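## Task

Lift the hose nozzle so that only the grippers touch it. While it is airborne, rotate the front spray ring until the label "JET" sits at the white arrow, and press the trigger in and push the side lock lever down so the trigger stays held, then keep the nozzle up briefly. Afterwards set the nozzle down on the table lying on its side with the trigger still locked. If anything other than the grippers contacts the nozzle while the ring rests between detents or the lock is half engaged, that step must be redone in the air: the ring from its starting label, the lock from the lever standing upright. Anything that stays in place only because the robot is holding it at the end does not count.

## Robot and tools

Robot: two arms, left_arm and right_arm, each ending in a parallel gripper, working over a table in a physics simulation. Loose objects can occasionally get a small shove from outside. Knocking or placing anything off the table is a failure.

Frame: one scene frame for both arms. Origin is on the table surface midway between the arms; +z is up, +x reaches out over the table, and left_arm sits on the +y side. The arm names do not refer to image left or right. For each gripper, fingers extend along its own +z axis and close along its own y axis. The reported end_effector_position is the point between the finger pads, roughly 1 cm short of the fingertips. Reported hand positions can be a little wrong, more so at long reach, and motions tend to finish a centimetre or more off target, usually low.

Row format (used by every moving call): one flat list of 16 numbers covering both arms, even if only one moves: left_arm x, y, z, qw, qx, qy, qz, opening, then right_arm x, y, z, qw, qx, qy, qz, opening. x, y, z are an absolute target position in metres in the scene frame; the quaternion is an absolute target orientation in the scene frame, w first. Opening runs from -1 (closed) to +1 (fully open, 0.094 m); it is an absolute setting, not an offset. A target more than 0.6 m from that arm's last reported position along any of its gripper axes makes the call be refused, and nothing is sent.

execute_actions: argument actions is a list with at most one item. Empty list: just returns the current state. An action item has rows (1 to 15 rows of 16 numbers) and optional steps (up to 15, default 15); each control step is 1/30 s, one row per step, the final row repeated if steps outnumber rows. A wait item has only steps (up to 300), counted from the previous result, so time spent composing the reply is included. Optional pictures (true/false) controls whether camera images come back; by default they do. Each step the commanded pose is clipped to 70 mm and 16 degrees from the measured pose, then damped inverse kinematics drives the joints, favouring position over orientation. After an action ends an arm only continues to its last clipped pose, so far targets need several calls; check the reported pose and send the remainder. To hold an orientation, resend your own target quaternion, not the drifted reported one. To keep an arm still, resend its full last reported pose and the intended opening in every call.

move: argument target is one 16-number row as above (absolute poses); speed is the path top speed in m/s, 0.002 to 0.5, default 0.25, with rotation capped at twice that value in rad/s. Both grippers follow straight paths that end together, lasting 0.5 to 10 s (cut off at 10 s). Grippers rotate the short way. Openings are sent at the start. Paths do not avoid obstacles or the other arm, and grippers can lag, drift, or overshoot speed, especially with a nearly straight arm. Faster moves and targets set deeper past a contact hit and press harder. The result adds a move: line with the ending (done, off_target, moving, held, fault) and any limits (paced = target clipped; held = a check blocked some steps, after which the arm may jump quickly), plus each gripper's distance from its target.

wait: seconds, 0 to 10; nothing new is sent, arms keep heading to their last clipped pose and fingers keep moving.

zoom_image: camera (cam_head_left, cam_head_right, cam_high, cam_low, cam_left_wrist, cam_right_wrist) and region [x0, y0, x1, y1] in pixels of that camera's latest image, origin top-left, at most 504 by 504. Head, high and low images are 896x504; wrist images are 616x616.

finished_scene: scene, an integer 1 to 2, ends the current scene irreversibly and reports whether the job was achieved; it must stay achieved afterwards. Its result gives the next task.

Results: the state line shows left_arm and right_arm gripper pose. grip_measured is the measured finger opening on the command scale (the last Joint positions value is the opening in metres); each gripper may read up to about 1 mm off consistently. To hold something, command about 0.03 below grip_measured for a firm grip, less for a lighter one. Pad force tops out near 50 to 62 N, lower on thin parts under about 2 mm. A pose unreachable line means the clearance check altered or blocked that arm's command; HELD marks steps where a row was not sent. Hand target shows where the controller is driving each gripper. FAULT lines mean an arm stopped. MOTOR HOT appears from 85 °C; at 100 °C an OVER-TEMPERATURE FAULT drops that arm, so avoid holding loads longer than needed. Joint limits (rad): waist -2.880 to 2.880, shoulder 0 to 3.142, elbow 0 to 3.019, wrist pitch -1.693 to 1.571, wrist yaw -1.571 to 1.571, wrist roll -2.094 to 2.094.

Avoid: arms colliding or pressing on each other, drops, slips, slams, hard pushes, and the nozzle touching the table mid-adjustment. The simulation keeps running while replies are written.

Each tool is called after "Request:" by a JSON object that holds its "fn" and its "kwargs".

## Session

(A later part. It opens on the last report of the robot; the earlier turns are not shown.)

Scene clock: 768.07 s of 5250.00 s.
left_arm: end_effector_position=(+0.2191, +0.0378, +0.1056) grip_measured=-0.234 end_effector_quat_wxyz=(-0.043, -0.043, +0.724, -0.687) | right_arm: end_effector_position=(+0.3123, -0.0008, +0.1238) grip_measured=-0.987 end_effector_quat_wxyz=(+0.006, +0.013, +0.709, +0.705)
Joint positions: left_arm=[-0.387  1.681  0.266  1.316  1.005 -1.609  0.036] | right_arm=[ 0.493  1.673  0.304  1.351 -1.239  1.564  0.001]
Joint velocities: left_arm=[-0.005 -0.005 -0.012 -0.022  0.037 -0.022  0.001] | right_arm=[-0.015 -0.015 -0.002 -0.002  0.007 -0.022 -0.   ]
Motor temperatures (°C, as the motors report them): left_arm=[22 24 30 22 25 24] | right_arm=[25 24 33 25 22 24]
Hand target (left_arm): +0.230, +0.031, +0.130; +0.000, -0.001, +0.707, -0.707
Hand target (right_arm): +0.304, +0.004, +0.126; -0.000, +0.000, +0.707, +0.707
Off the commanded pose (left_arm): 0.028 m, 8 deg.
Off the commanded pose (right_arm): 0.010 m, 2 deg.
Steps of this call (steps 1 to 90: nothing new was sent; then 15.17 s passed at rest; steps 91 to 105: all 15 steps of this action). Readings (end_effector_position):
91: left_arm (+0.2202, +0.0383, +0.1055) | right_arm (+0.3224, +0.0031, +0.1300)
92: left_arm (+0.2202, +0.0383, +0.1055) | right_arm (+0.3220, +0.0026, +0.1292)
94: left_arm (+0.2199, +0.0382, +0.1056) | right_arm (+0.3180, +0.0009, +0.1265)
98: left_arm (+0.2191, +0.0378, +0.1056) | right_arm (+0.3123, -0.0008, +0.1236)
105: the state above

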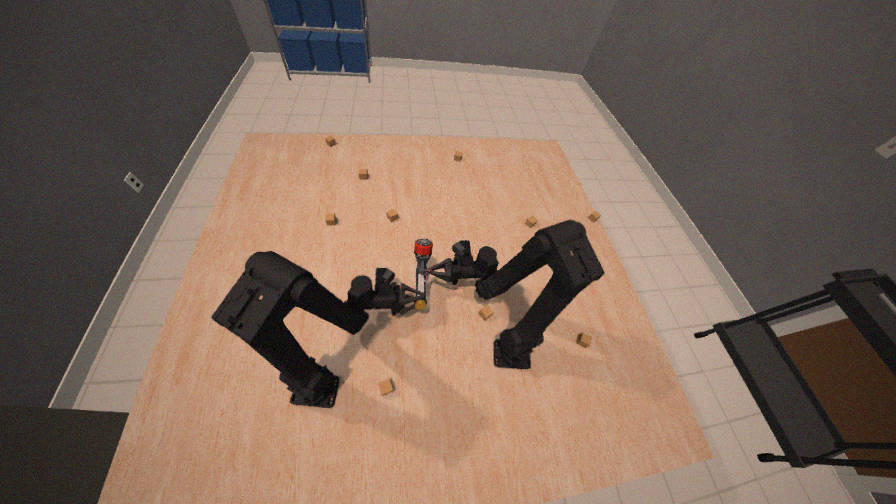

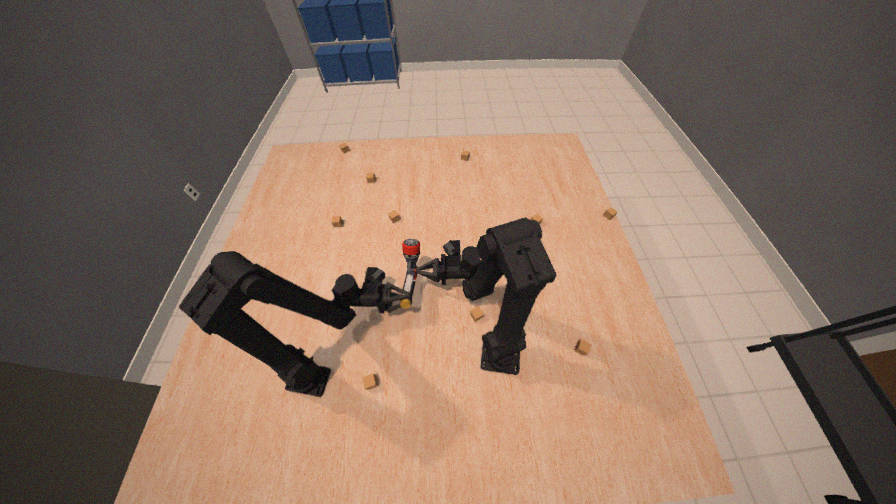

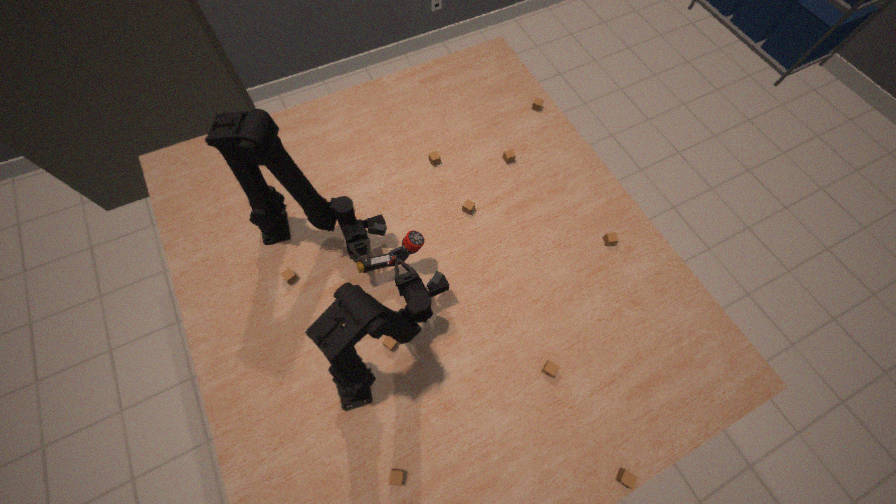

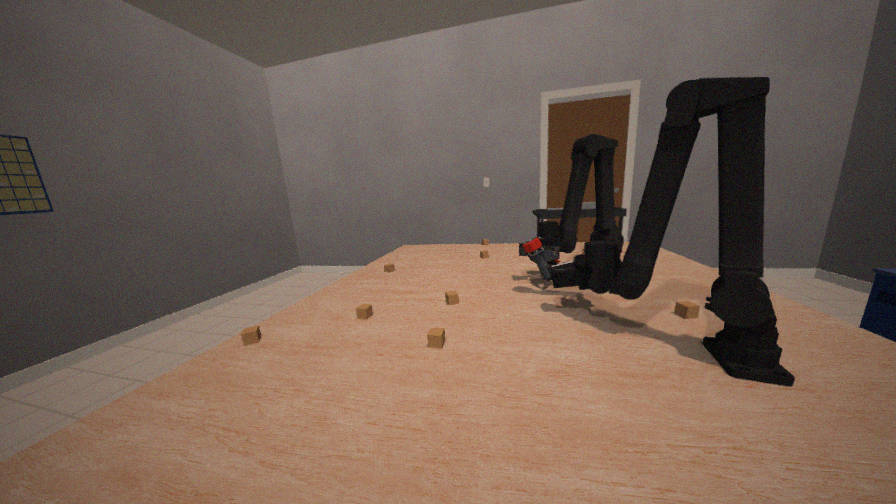

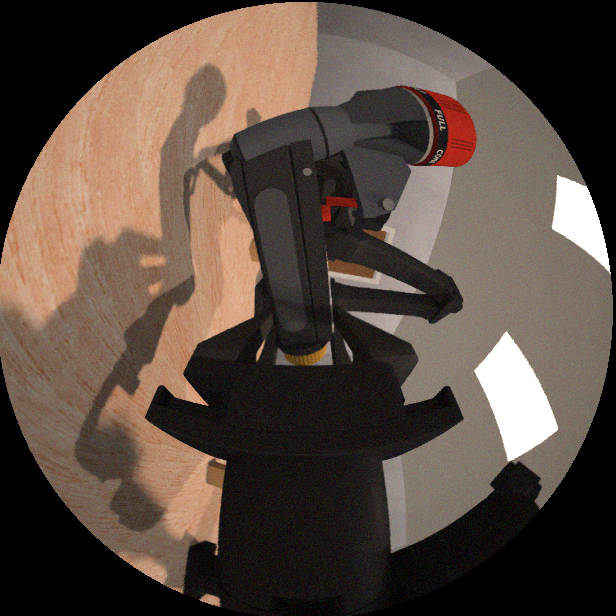

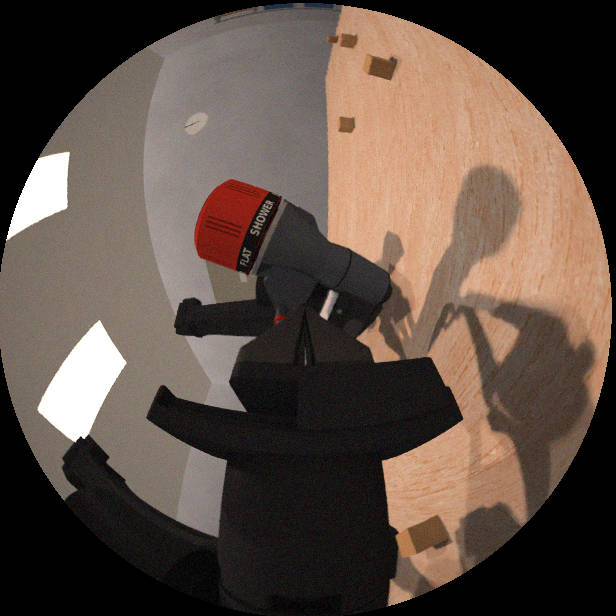

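Request:
{"fn": "execute_actions", "kwargs": {"actions": [{"rows": [[0.23,0.03,0.13,0,0,0.707,-0.707,-0.6, 0.298,0.006,0.126,0,0,0.707,0.707,-1],[0.23,0.03,0.13,0,0,0.707,-0.707,-0.6, 0.294,0.006,0.127,0,0,0.707,0.707,-1],[0.23,0.03,0.13,0,0,0.707,-0.707,-0.6, 0.290,0.006,0.128,0,0,0.707,0.707,-1]], "steps": 15}]}}

Request:
{"fn": "zoom_image", "kwargs": {"camera": "cam_left_wrist", "region": [240, 100, 480, 300]}}

Scene clock: 775.47 s of 5250.00 s.
left_arm: end_effector_position=(+0.2168, +0.0370, +0.1068) grip_measured=-0.234 end_effector_quat_wxyz=(-0.044, -0.035, +0.724, -0.688) | right_arm: end_effector_position=(+0.3046, -0.0004, +0.1201) grip_measured=-0.987 end_effector_quat_wxyz=(+0.007, +0.024, +0.711, +0.703)
Joint positions: left_arm=[-0.391  1.679  0.266  1.318  1.013 -1.603  0.036] | right_arm=[ 0.507  1.67   0.277  1.36  -1.206  1.564  0.001]
Joint velocities: left_arm=[ 0.005 -0.015 -0.002 -0.002 -0.066  0.051  0.   ] | right_arm=[-0.015 -0.005 -0.007  0.002 -0.037 -0.007  0.001]
Motor temperatures (°C, as the motors report them): left_arm=[22 24 30 22 25 24] | right_arm=[25 24 33 25 22 24]
Hand target (left_arm): +0.230, +0.031, +0.130; +0.000, -0.001, +0.707, -0.707
Hand target (right_arm): +0.290, +0.006, +0.127; -0.000, -0.000, +0.707, +0.707
Off the commanded pose (left_arm): 0.028 m, 7 deg.
Off the commanded pose (right_arm): 0.018 m, 3 deg.
Steps of this call (steps 1 to 90: nothing new was sent; then 3.90 s passed at rest; steps 91 to 105: all 15 steps of this action). Readings (end_effector_position):
91: left_arm (+0.2192, +0.0378, +0.1056) | right_arm (+0.3124, -0.0007, +0.1237)
92: left_arm (+0.2192, +0.0378, +0.1056) | right_arm (+0.3116, -0.0002, +0.1232)
94: left_arm (+0.2187, +0.0378, +0.1056) | right_arm (+0.3077, +0.0004, +0.1214)
98: left_arm (+0.2167, +0.0370, +0.1065) | right_arm (+0.3046, -0.0004, +0.1199)
105: the state above

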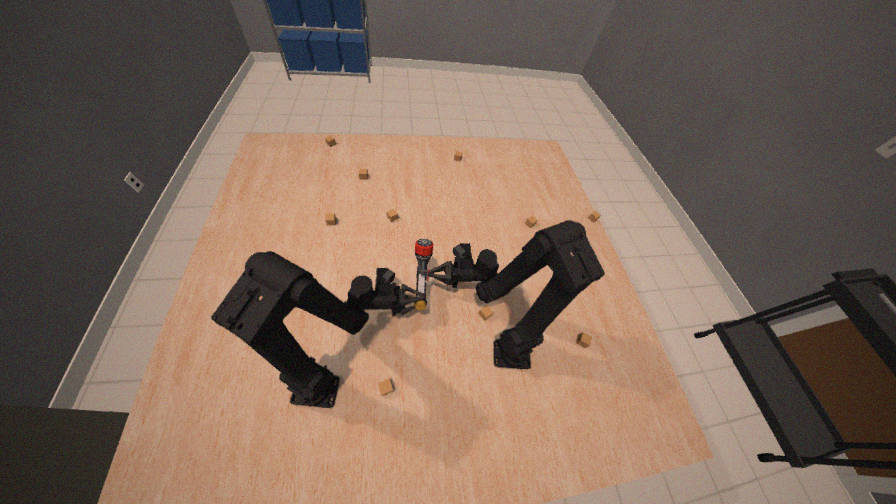

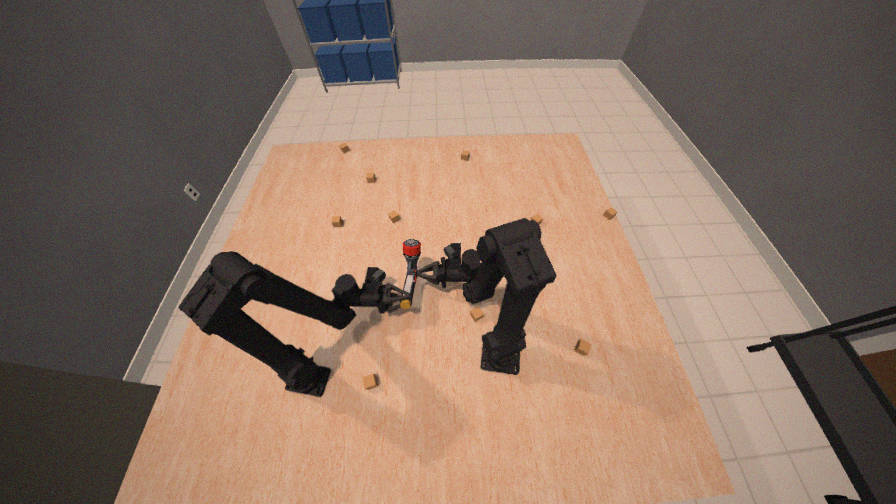

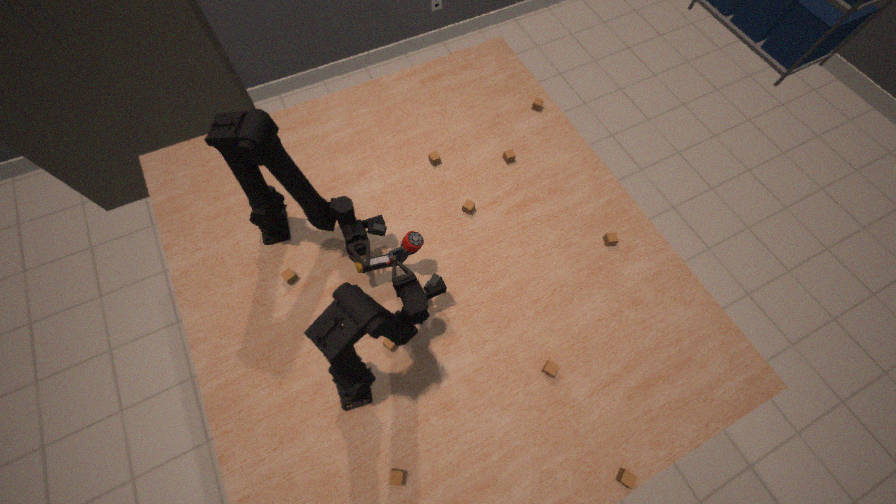

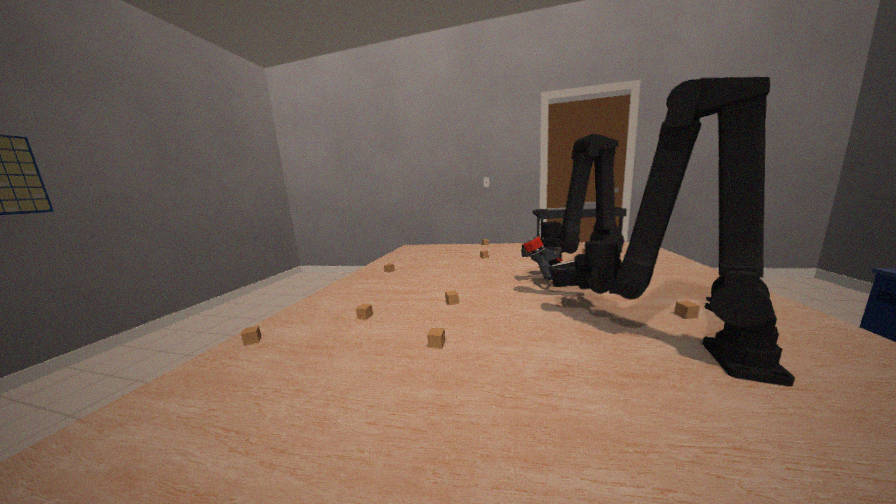

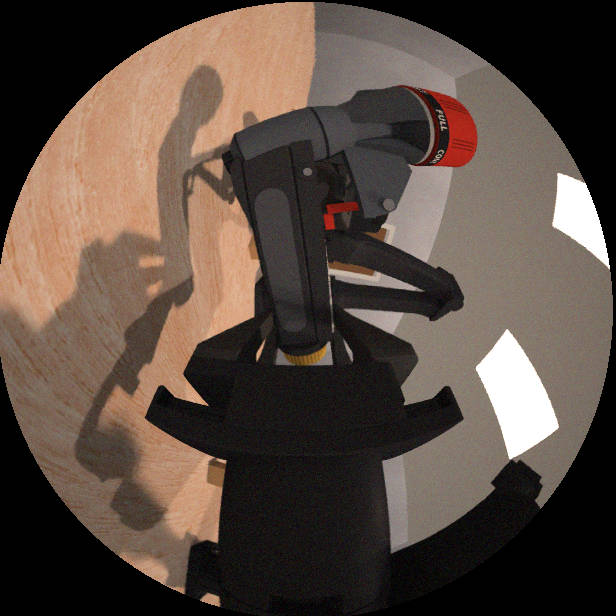

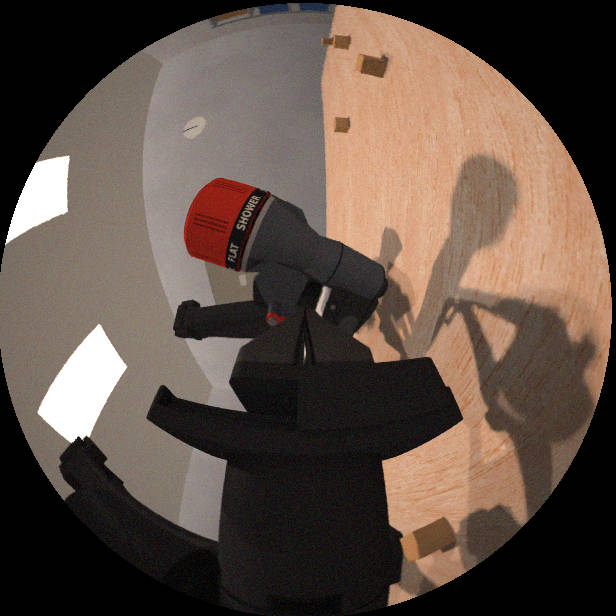

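Region (240, 100, 480, 300) of cam_left_wrist's 616x616 image, scaled by 2.100, with more detail than that image has.

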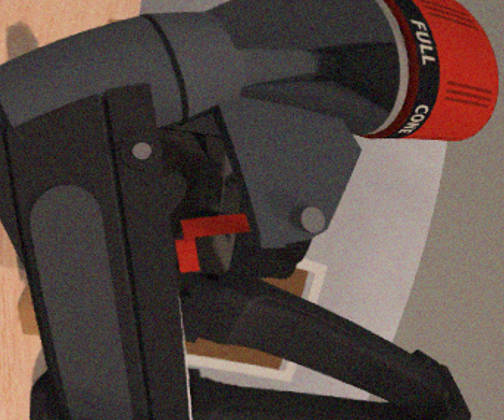

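Request:
{"fn": "execute_actions", "kwargs": {"actions": [{"rows": [[0.23,0.03,0.13,0,0,0.707,-0.707,-0.6, 0.284,0.006,0.130,0,0,0.707,0.707,-1]], "steps": 12}]}}

Request:
{"fn": "zoom_image", "kwargs": {"camera": "cam_left_wrist", "region": [240, 100, 480, 300]}}

Scene clock: 783.03 s of 5250.00 s.
left_arm: end_effector_position=(+0.2153, +0.0364, +0.1088) grip_measured=-0.234 end_effector_quat_wxyz=(-0.042, -0.028, +0.722, -0.690) | right_arm: end_effector_position=(+0.3022, -0.0014, +0.1235) grip_measured=-0.987 end_effector_quat_wxyz=(+0.013, +0.025, +0.710, +0.704)
Joint positions: left_arm=[-0.393  1.674  0.266  1.322  1.018 -1.597  0.036] | right_arm=[ 0.509  1.651  0.266  1.36  -1.194  1.564  0.001]
Joint velocities: left_arm=[-0.015 -0.024 -0.007 -0.002  0.037  0.022 -0.   ] | right_arm=[-0.015 -0.005 -0.012 -0.002 -0.007 -0.022 -0.   ]
Motor temperatures (°C, as the motors report them): left_arm=[22 24 30 22 26 24] | right_arm=[25 25 32 25 22 24]
Hand target (left_arm): +0.230, +0.031, +0.130; +0.000, -0.001, +0.707, -0.707
Hand target (right_arm): +0.284, +0.006, +0.129; -0.000, -0.000, +0.707, +0.707
Off the commanded pose (left_arm): 0.027 m, 6 deg.
Off the commanded pose (right_arm): 0.021 m, 3 deg.
Steps of this call (steps 1 to 90: nothing new was sent; then 4.17 s passed at rest; steps 91 to 102: all 12 steps of this action). Readings (end_effector_position):
91: left_arm (+0.2168, +0.0370, +0.1068) | right_arm (+0.3043, -0.0005, +0.1202)
92: left_arm (+0.2166, +0.0370, +0.1068) | right_arm (+0.3039, -0.0006, +0.1204)
94: left_arm (+0.2156, +0.0367, +0.1074) | right_arm (+0.3027, -0.0012, +0.1214)
98: left_arm (+0.2152, +0.0364, +0.1087) | right_arm (+0.3022, -0.0014, +0.1234)
102: the state above

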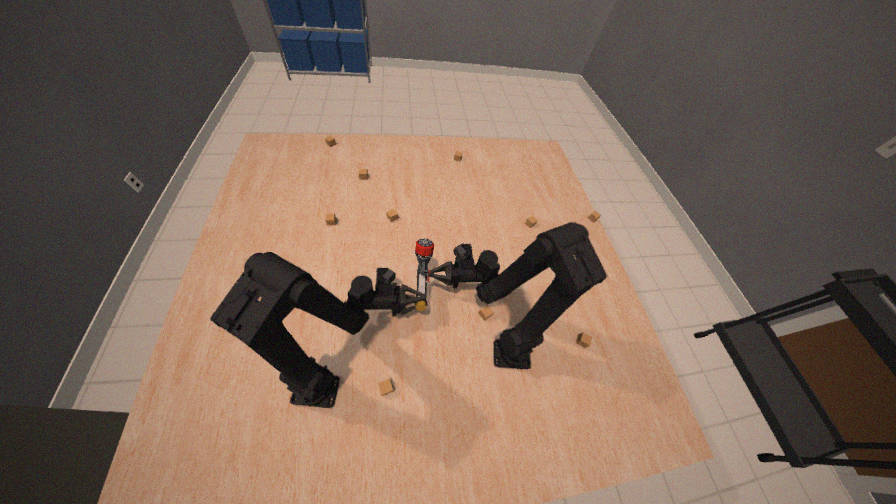

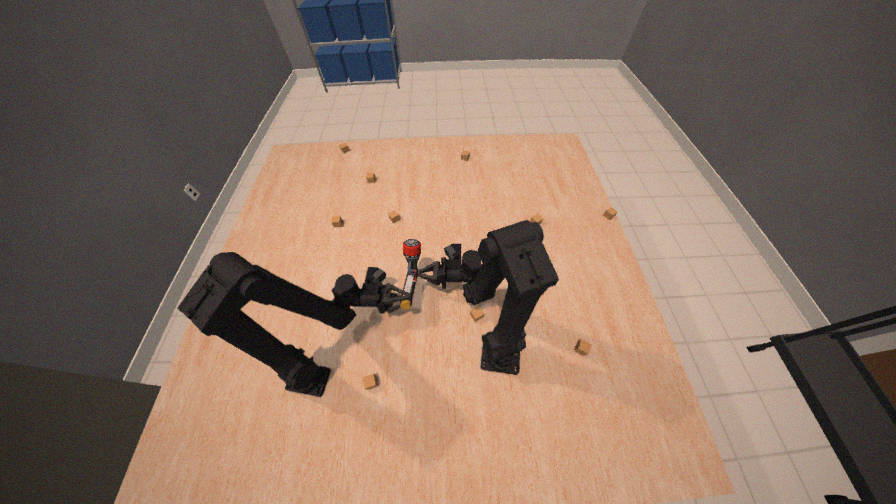

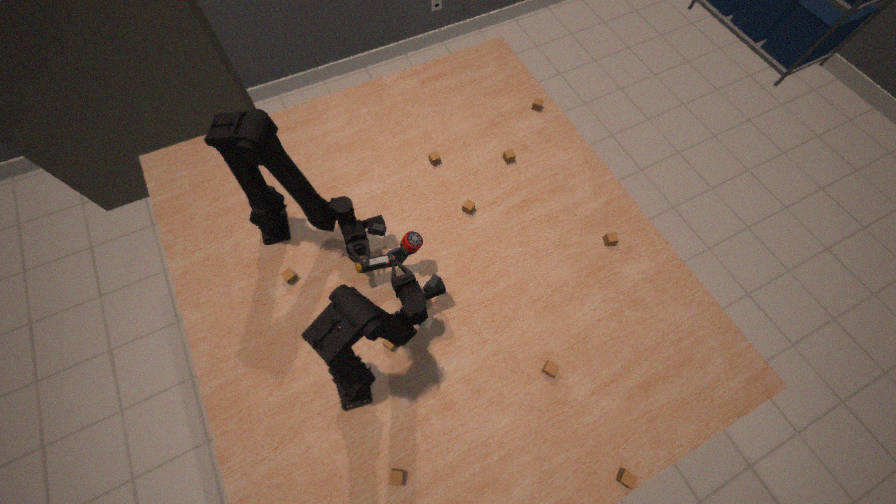

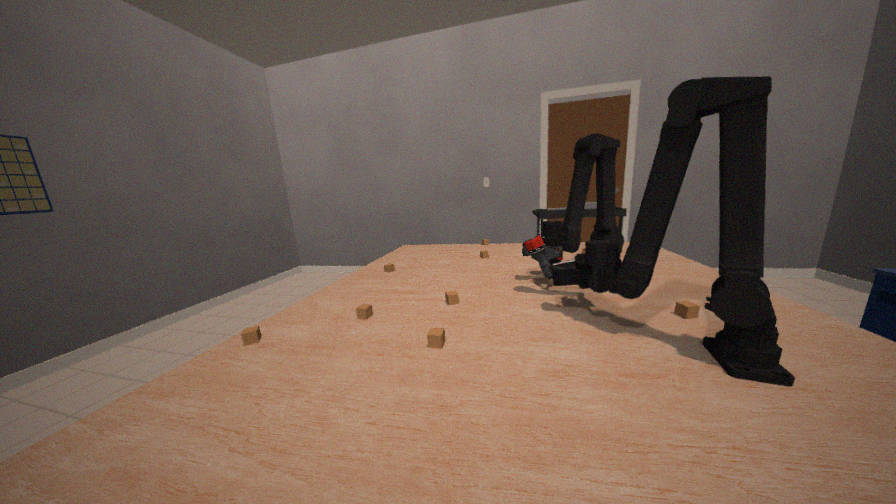

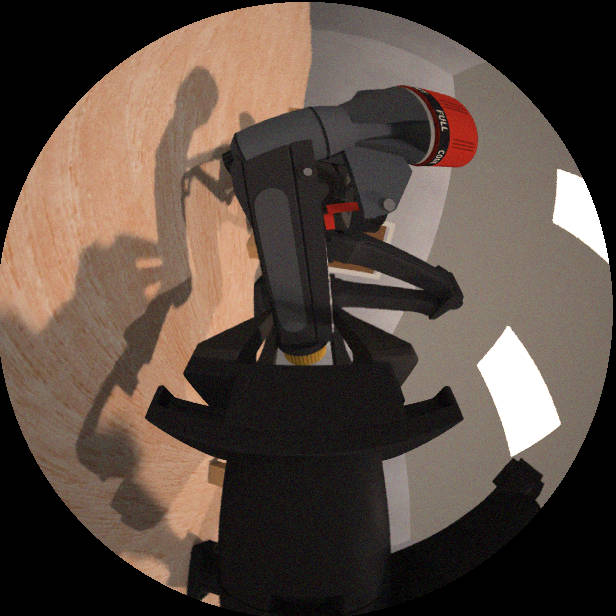

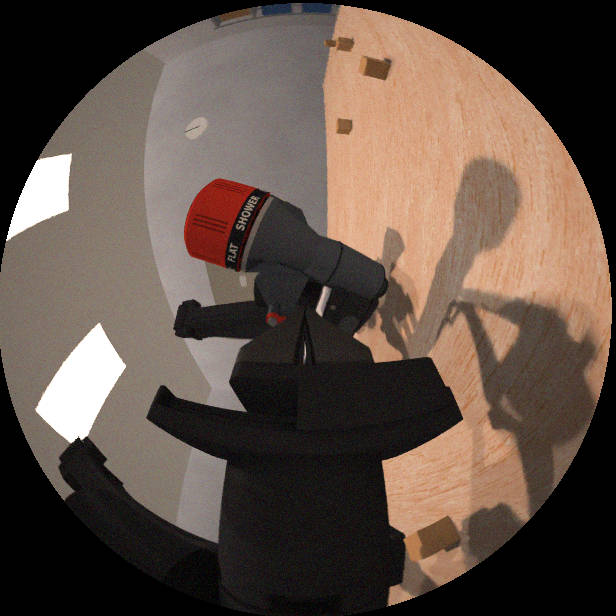

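Region (240, 100, 480, 300) of cam_left_wrist's 616x616 image, scaled by 2.100, with more detail than that image has.

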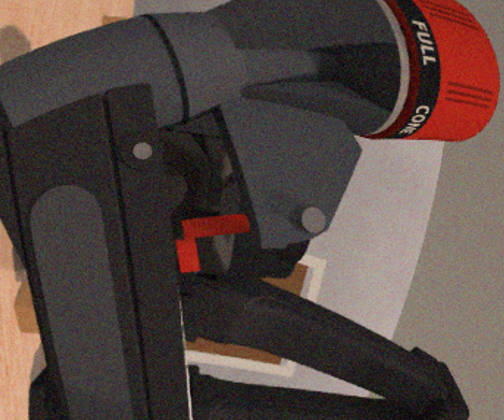

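Request:
{"fn": "execute_actions", "kwargs": {"actions": [{"rows": [[0.23,0.03,0.13,0,0,0.707,-0.707,-0.6, 0.300,0.0,0.126,0,0,0.707,0.707,-1],[0.23,0.03,0.13,0,0,0.707,-0.707,-0.6, 0.308,-0.005,0.126,0,0,0.707,0.707,-1],[0.23,0.03,0.13,0,0,0.707,-0.707,-0.6, 0.312,-0.012,0.126,0,0,0.707,0.707,-1],[0.23,0.03,0.13,0,0,0.707,-0.707,-0.6, 0.314,-0.02,0.126,0,0,0.707,0.707,-1],[0.23,0.03,0.13,0,0,0.707,-0.707,-0.6, 0.314,-0.03,0.126,0,0,0.707,0.707,-1],[0.23,0.03,0.13,0,0,0.707,-0.707,-0.6, 0.314,-0.04,0.126,0,0,0.707,0.707,-1],[0.23,0.03,0.13,0,0,0.707,-0.707,-0.6, 0.314,-0.05,0.126,0,0,0.707,0.707,-1]], "steps": 15}]}}

Request:
{"fn": "zoom_image", "kwargs": {"camera": "cam_right_wrist", "region": [220, 160, 460, 360]}}

Scene clock: 795.40 s of 5250.00 s.
left_arm: end_effector_position=(+0.2178, +0.0359, +0.1105) grip_measured=-0.235 end_effector_quat_wxyz=(-0.033, -0.030, +0.721, -0.691) | right_arm: end_effector_position=(+0.3138, -0.0511, +0.1286) grip_measured=-0.987 end_effector_quat_wxyz=(+0.003, -0.001, +0.707, +0.707)
Joint positions: left_arm=[-0.395  1.671  0.266  1.326  1.002 -1.593  0.036] | right_arm=[ 0.31   1.652  0.29   1.36  -1.445  1.564  0.001]
Joint velocities: left_arm=[ 0.015 -0.005 -0.007 -0.012 -0.022 -0.037 -0.   ] | right_arm=[-0.005  0.005 -0.002  0.007  0.007 -0.037  0.001]
Motor temperatures (°C, as the motors report them): left_arm=[22 24 30 22 26 24] | right_arm=[25 25 32 25 22 24]
Hand target (left_arm): +0.230, +0.030, +0.130; +0.000, -0.001, +0.707, -0.707
Hand target (right_arm): +0.314, -0.051, +0.126; +0.000, +0.000, +0.707, +0.707
Off the commanded pose (left_arm): 0.024 m, 6 deg.
Off the commanded pose (right_arm): 0.003 m, 0 deg.
Steps of this call (steps 1 to 90: nothing new was sent; then 8.87 s passed at rest; steps 91 to 105: all 15 steps of this action). Readings (end_effector_position):
91: left_arm (+0.2148, +0.0364, +0.1088) | right_arm (+0.3014, -0.0015, +0.1239)
92: left_arm (+0.2141, +0.0361, +0.1093) | right_arm (+0.3010, -0.0023, +0.1252)
94: left_arm (+0.2151, +0.0357, +0.1106) | right_arm (+0.3022, -0.0079, +0.1281)
98: left_arm (+0.2178, +0.0359, +0.1105) | right_arm (+0.3055, -0.0352, +0.1286)
105: the state above

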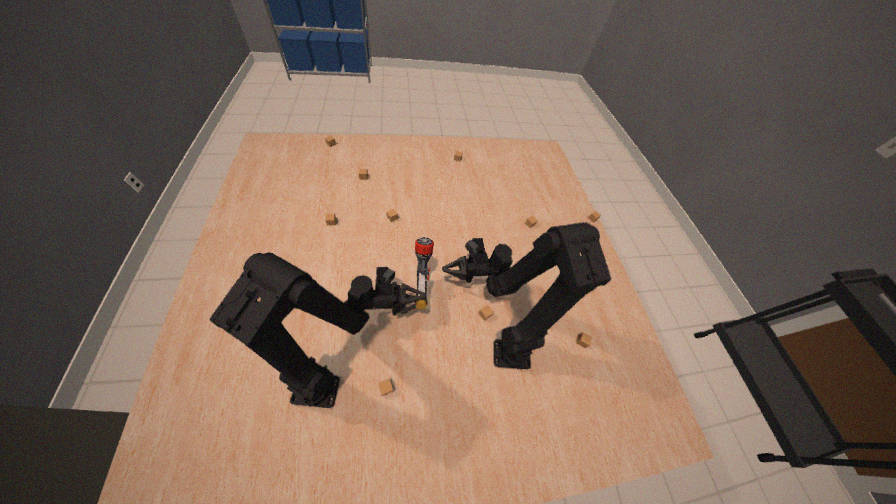

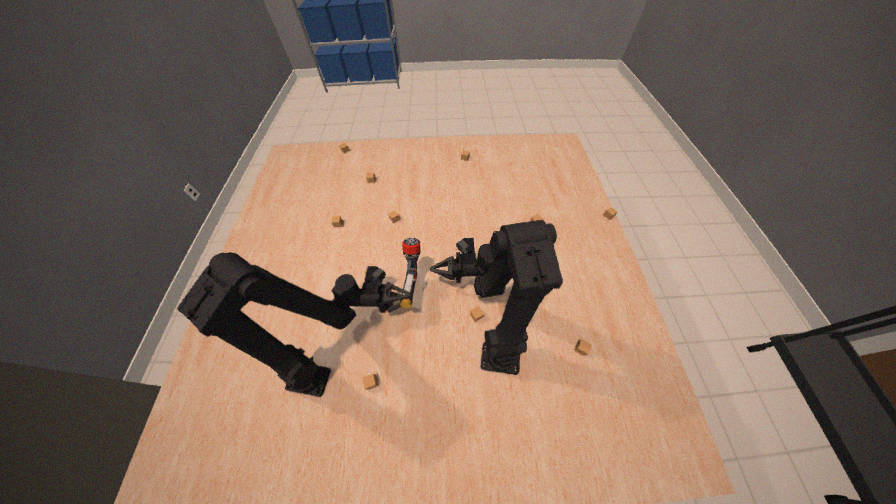

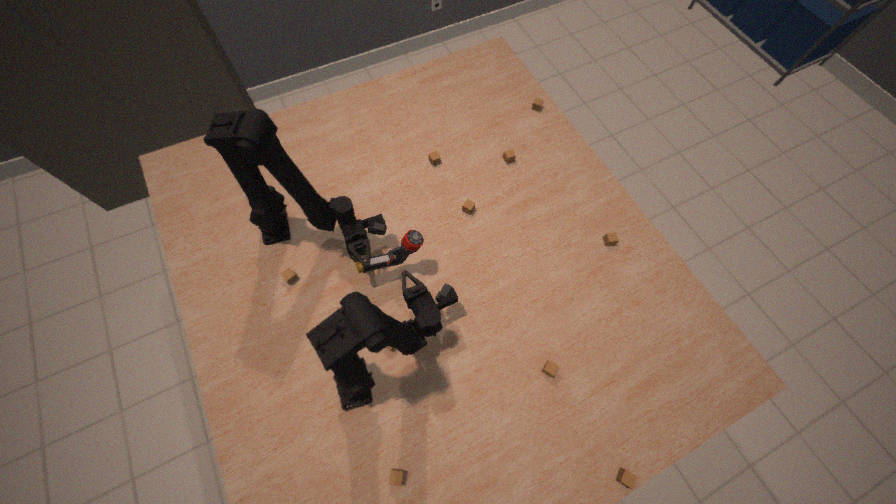

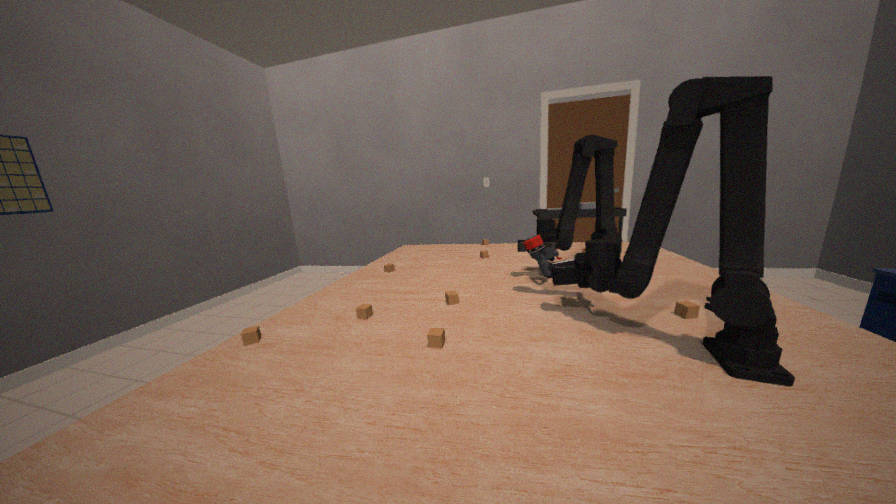

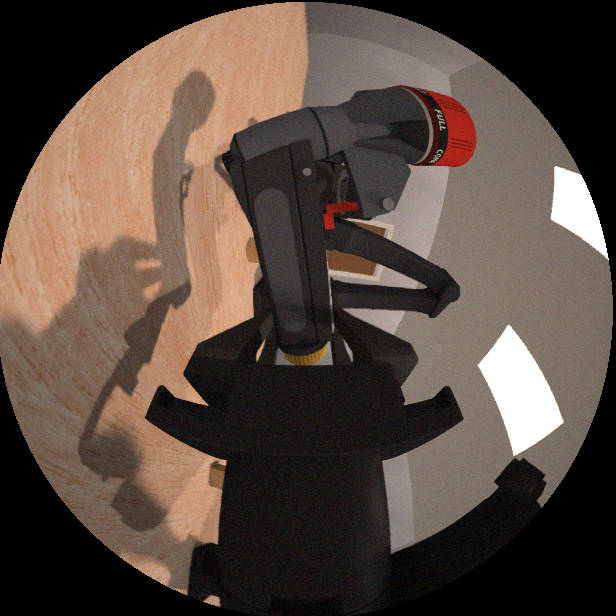

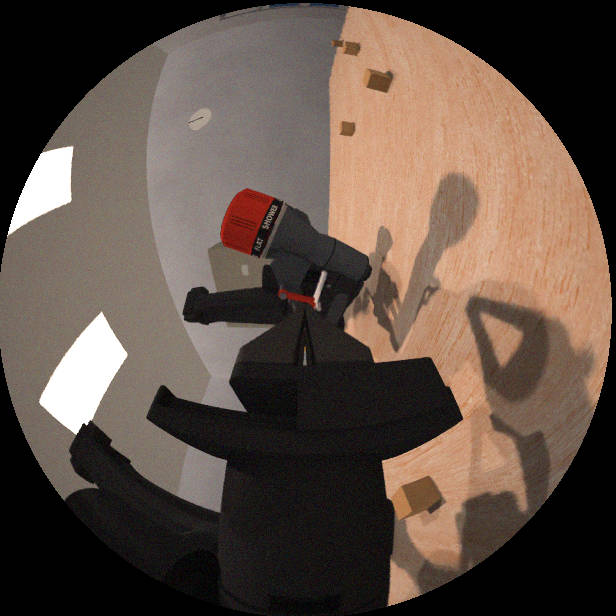

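Region (220, 160, 460, 360) of cam_right_wrist's 616x616 image, scaled by 2.100, with more detail than that image has.

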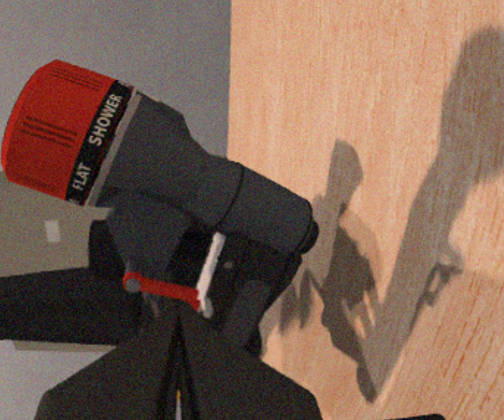

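Request:
{"fn": "move", "kwargs": {"target": [0.25,0.22,0.14,0,0.584,0.812,0,-0.6, 0.28,-0.22,0.18,0,0,0.707,0.707,-1], "speed": 0.2}}

Scene clock: 833.27 s of 5250.00 s.
left_arm: end_effector_position=(+0.2325, +0.2312, +0.1186) grip_measured=-0.234 end_effector_quat_wxyz=(-0.037, +0.582, +0.812, -0.006) | right_arm: end_effector_position=(+0.2806, -0.2182, +0.1794) grip_measured=-0.987 end_effector_quat_wxyz=(+0.218, +0.213, +0.675, +0.672)
Joint positions: left_arm=[-0.292  1.146  0.771 -1.272 -0.     0.772  0.036] | right_arm=[-0.443  1.157  0.044  1.36  -1.582  1.81   0.001]
Joint velocities: left_arm=[-0.015  0.005  0.002  0.002  0.007 -0.022  0.   ] | right_arm=[-0.005  0.015 -0.007 -0.002 -0.051  0.066  0.   ]
Motor temperatures (°C, as the motors report them): left_arm=[22 24 31 22 26 24] | right_arm=[25 24 32 25 22 24]
Hand target (left_arm): +0.245, +0.222, +0.139; -0.007, +0.593, +0.805, -0.003
Hand target (right_arm): +0.280, -0.220, +0.181; +0.221, +0.217, +0.674, +0.670
Off the commanded pose (left_arm): 0.030 m, 4 deg.
Off the commanded pose (right_arm): 0.002 m, 35 deg; orientation clipped at the last step of the last action.
joint sent to its limit (right arm) — the command would take joint 5 (wrist yaw) past its lower limit, so that joint was sent only as far as its limit.
After step 90, 29.63 s passed at rest.
move: off_target (left_arm, right_arm); limits=paced

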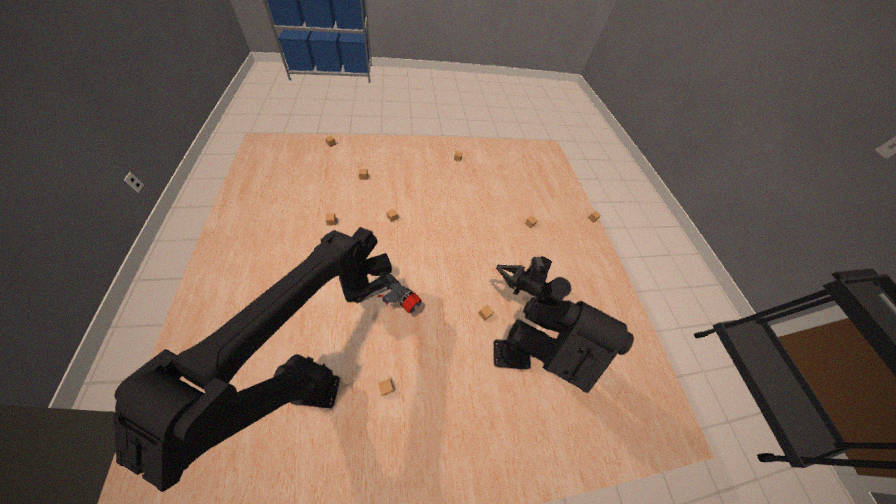

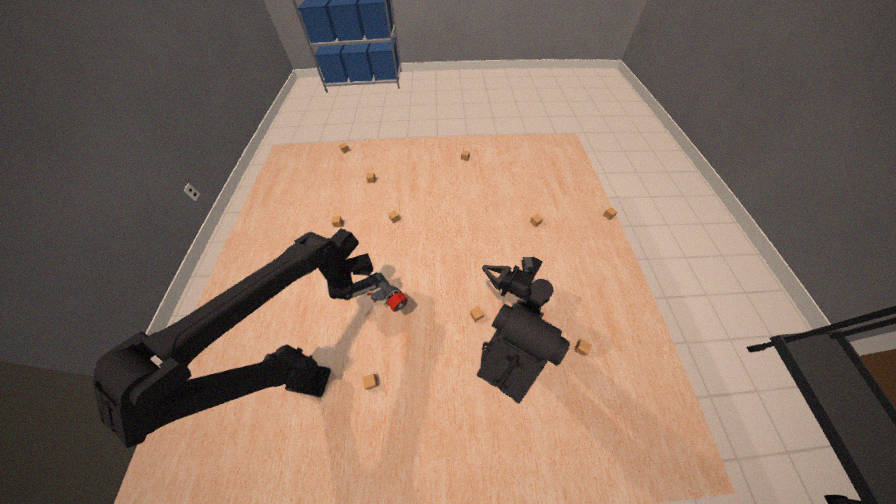

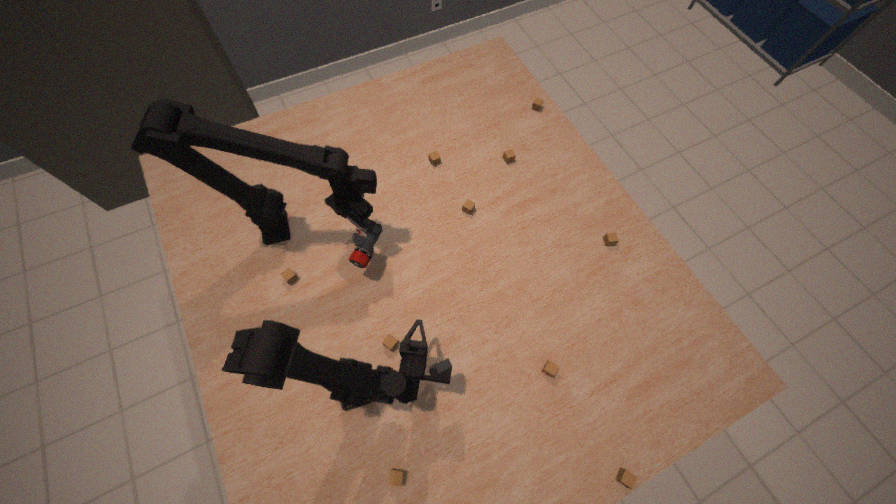

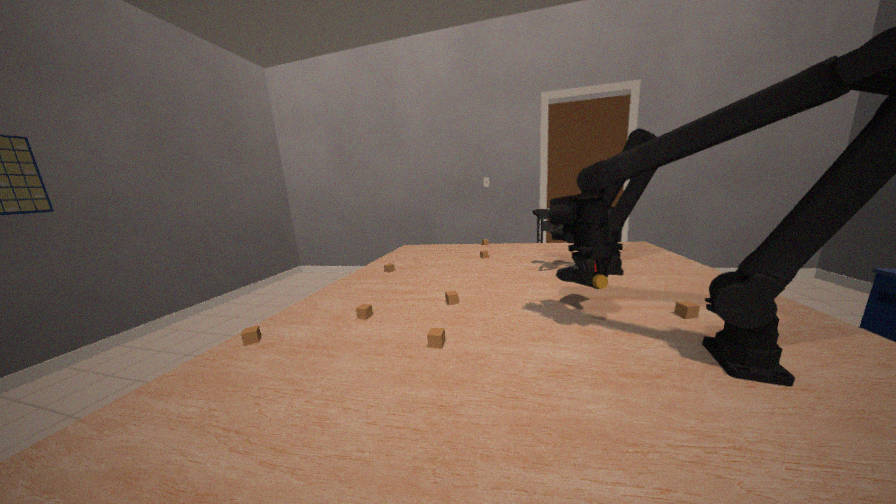

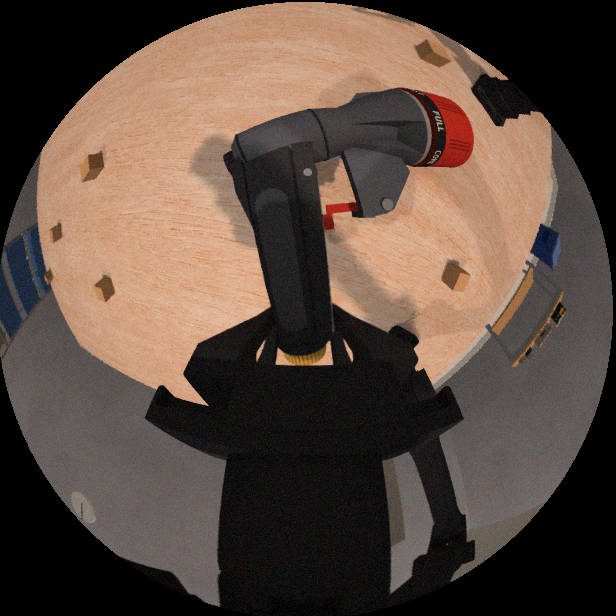

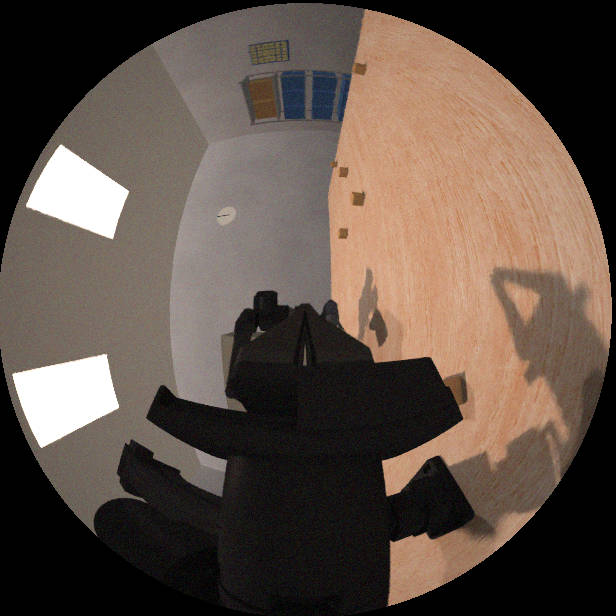

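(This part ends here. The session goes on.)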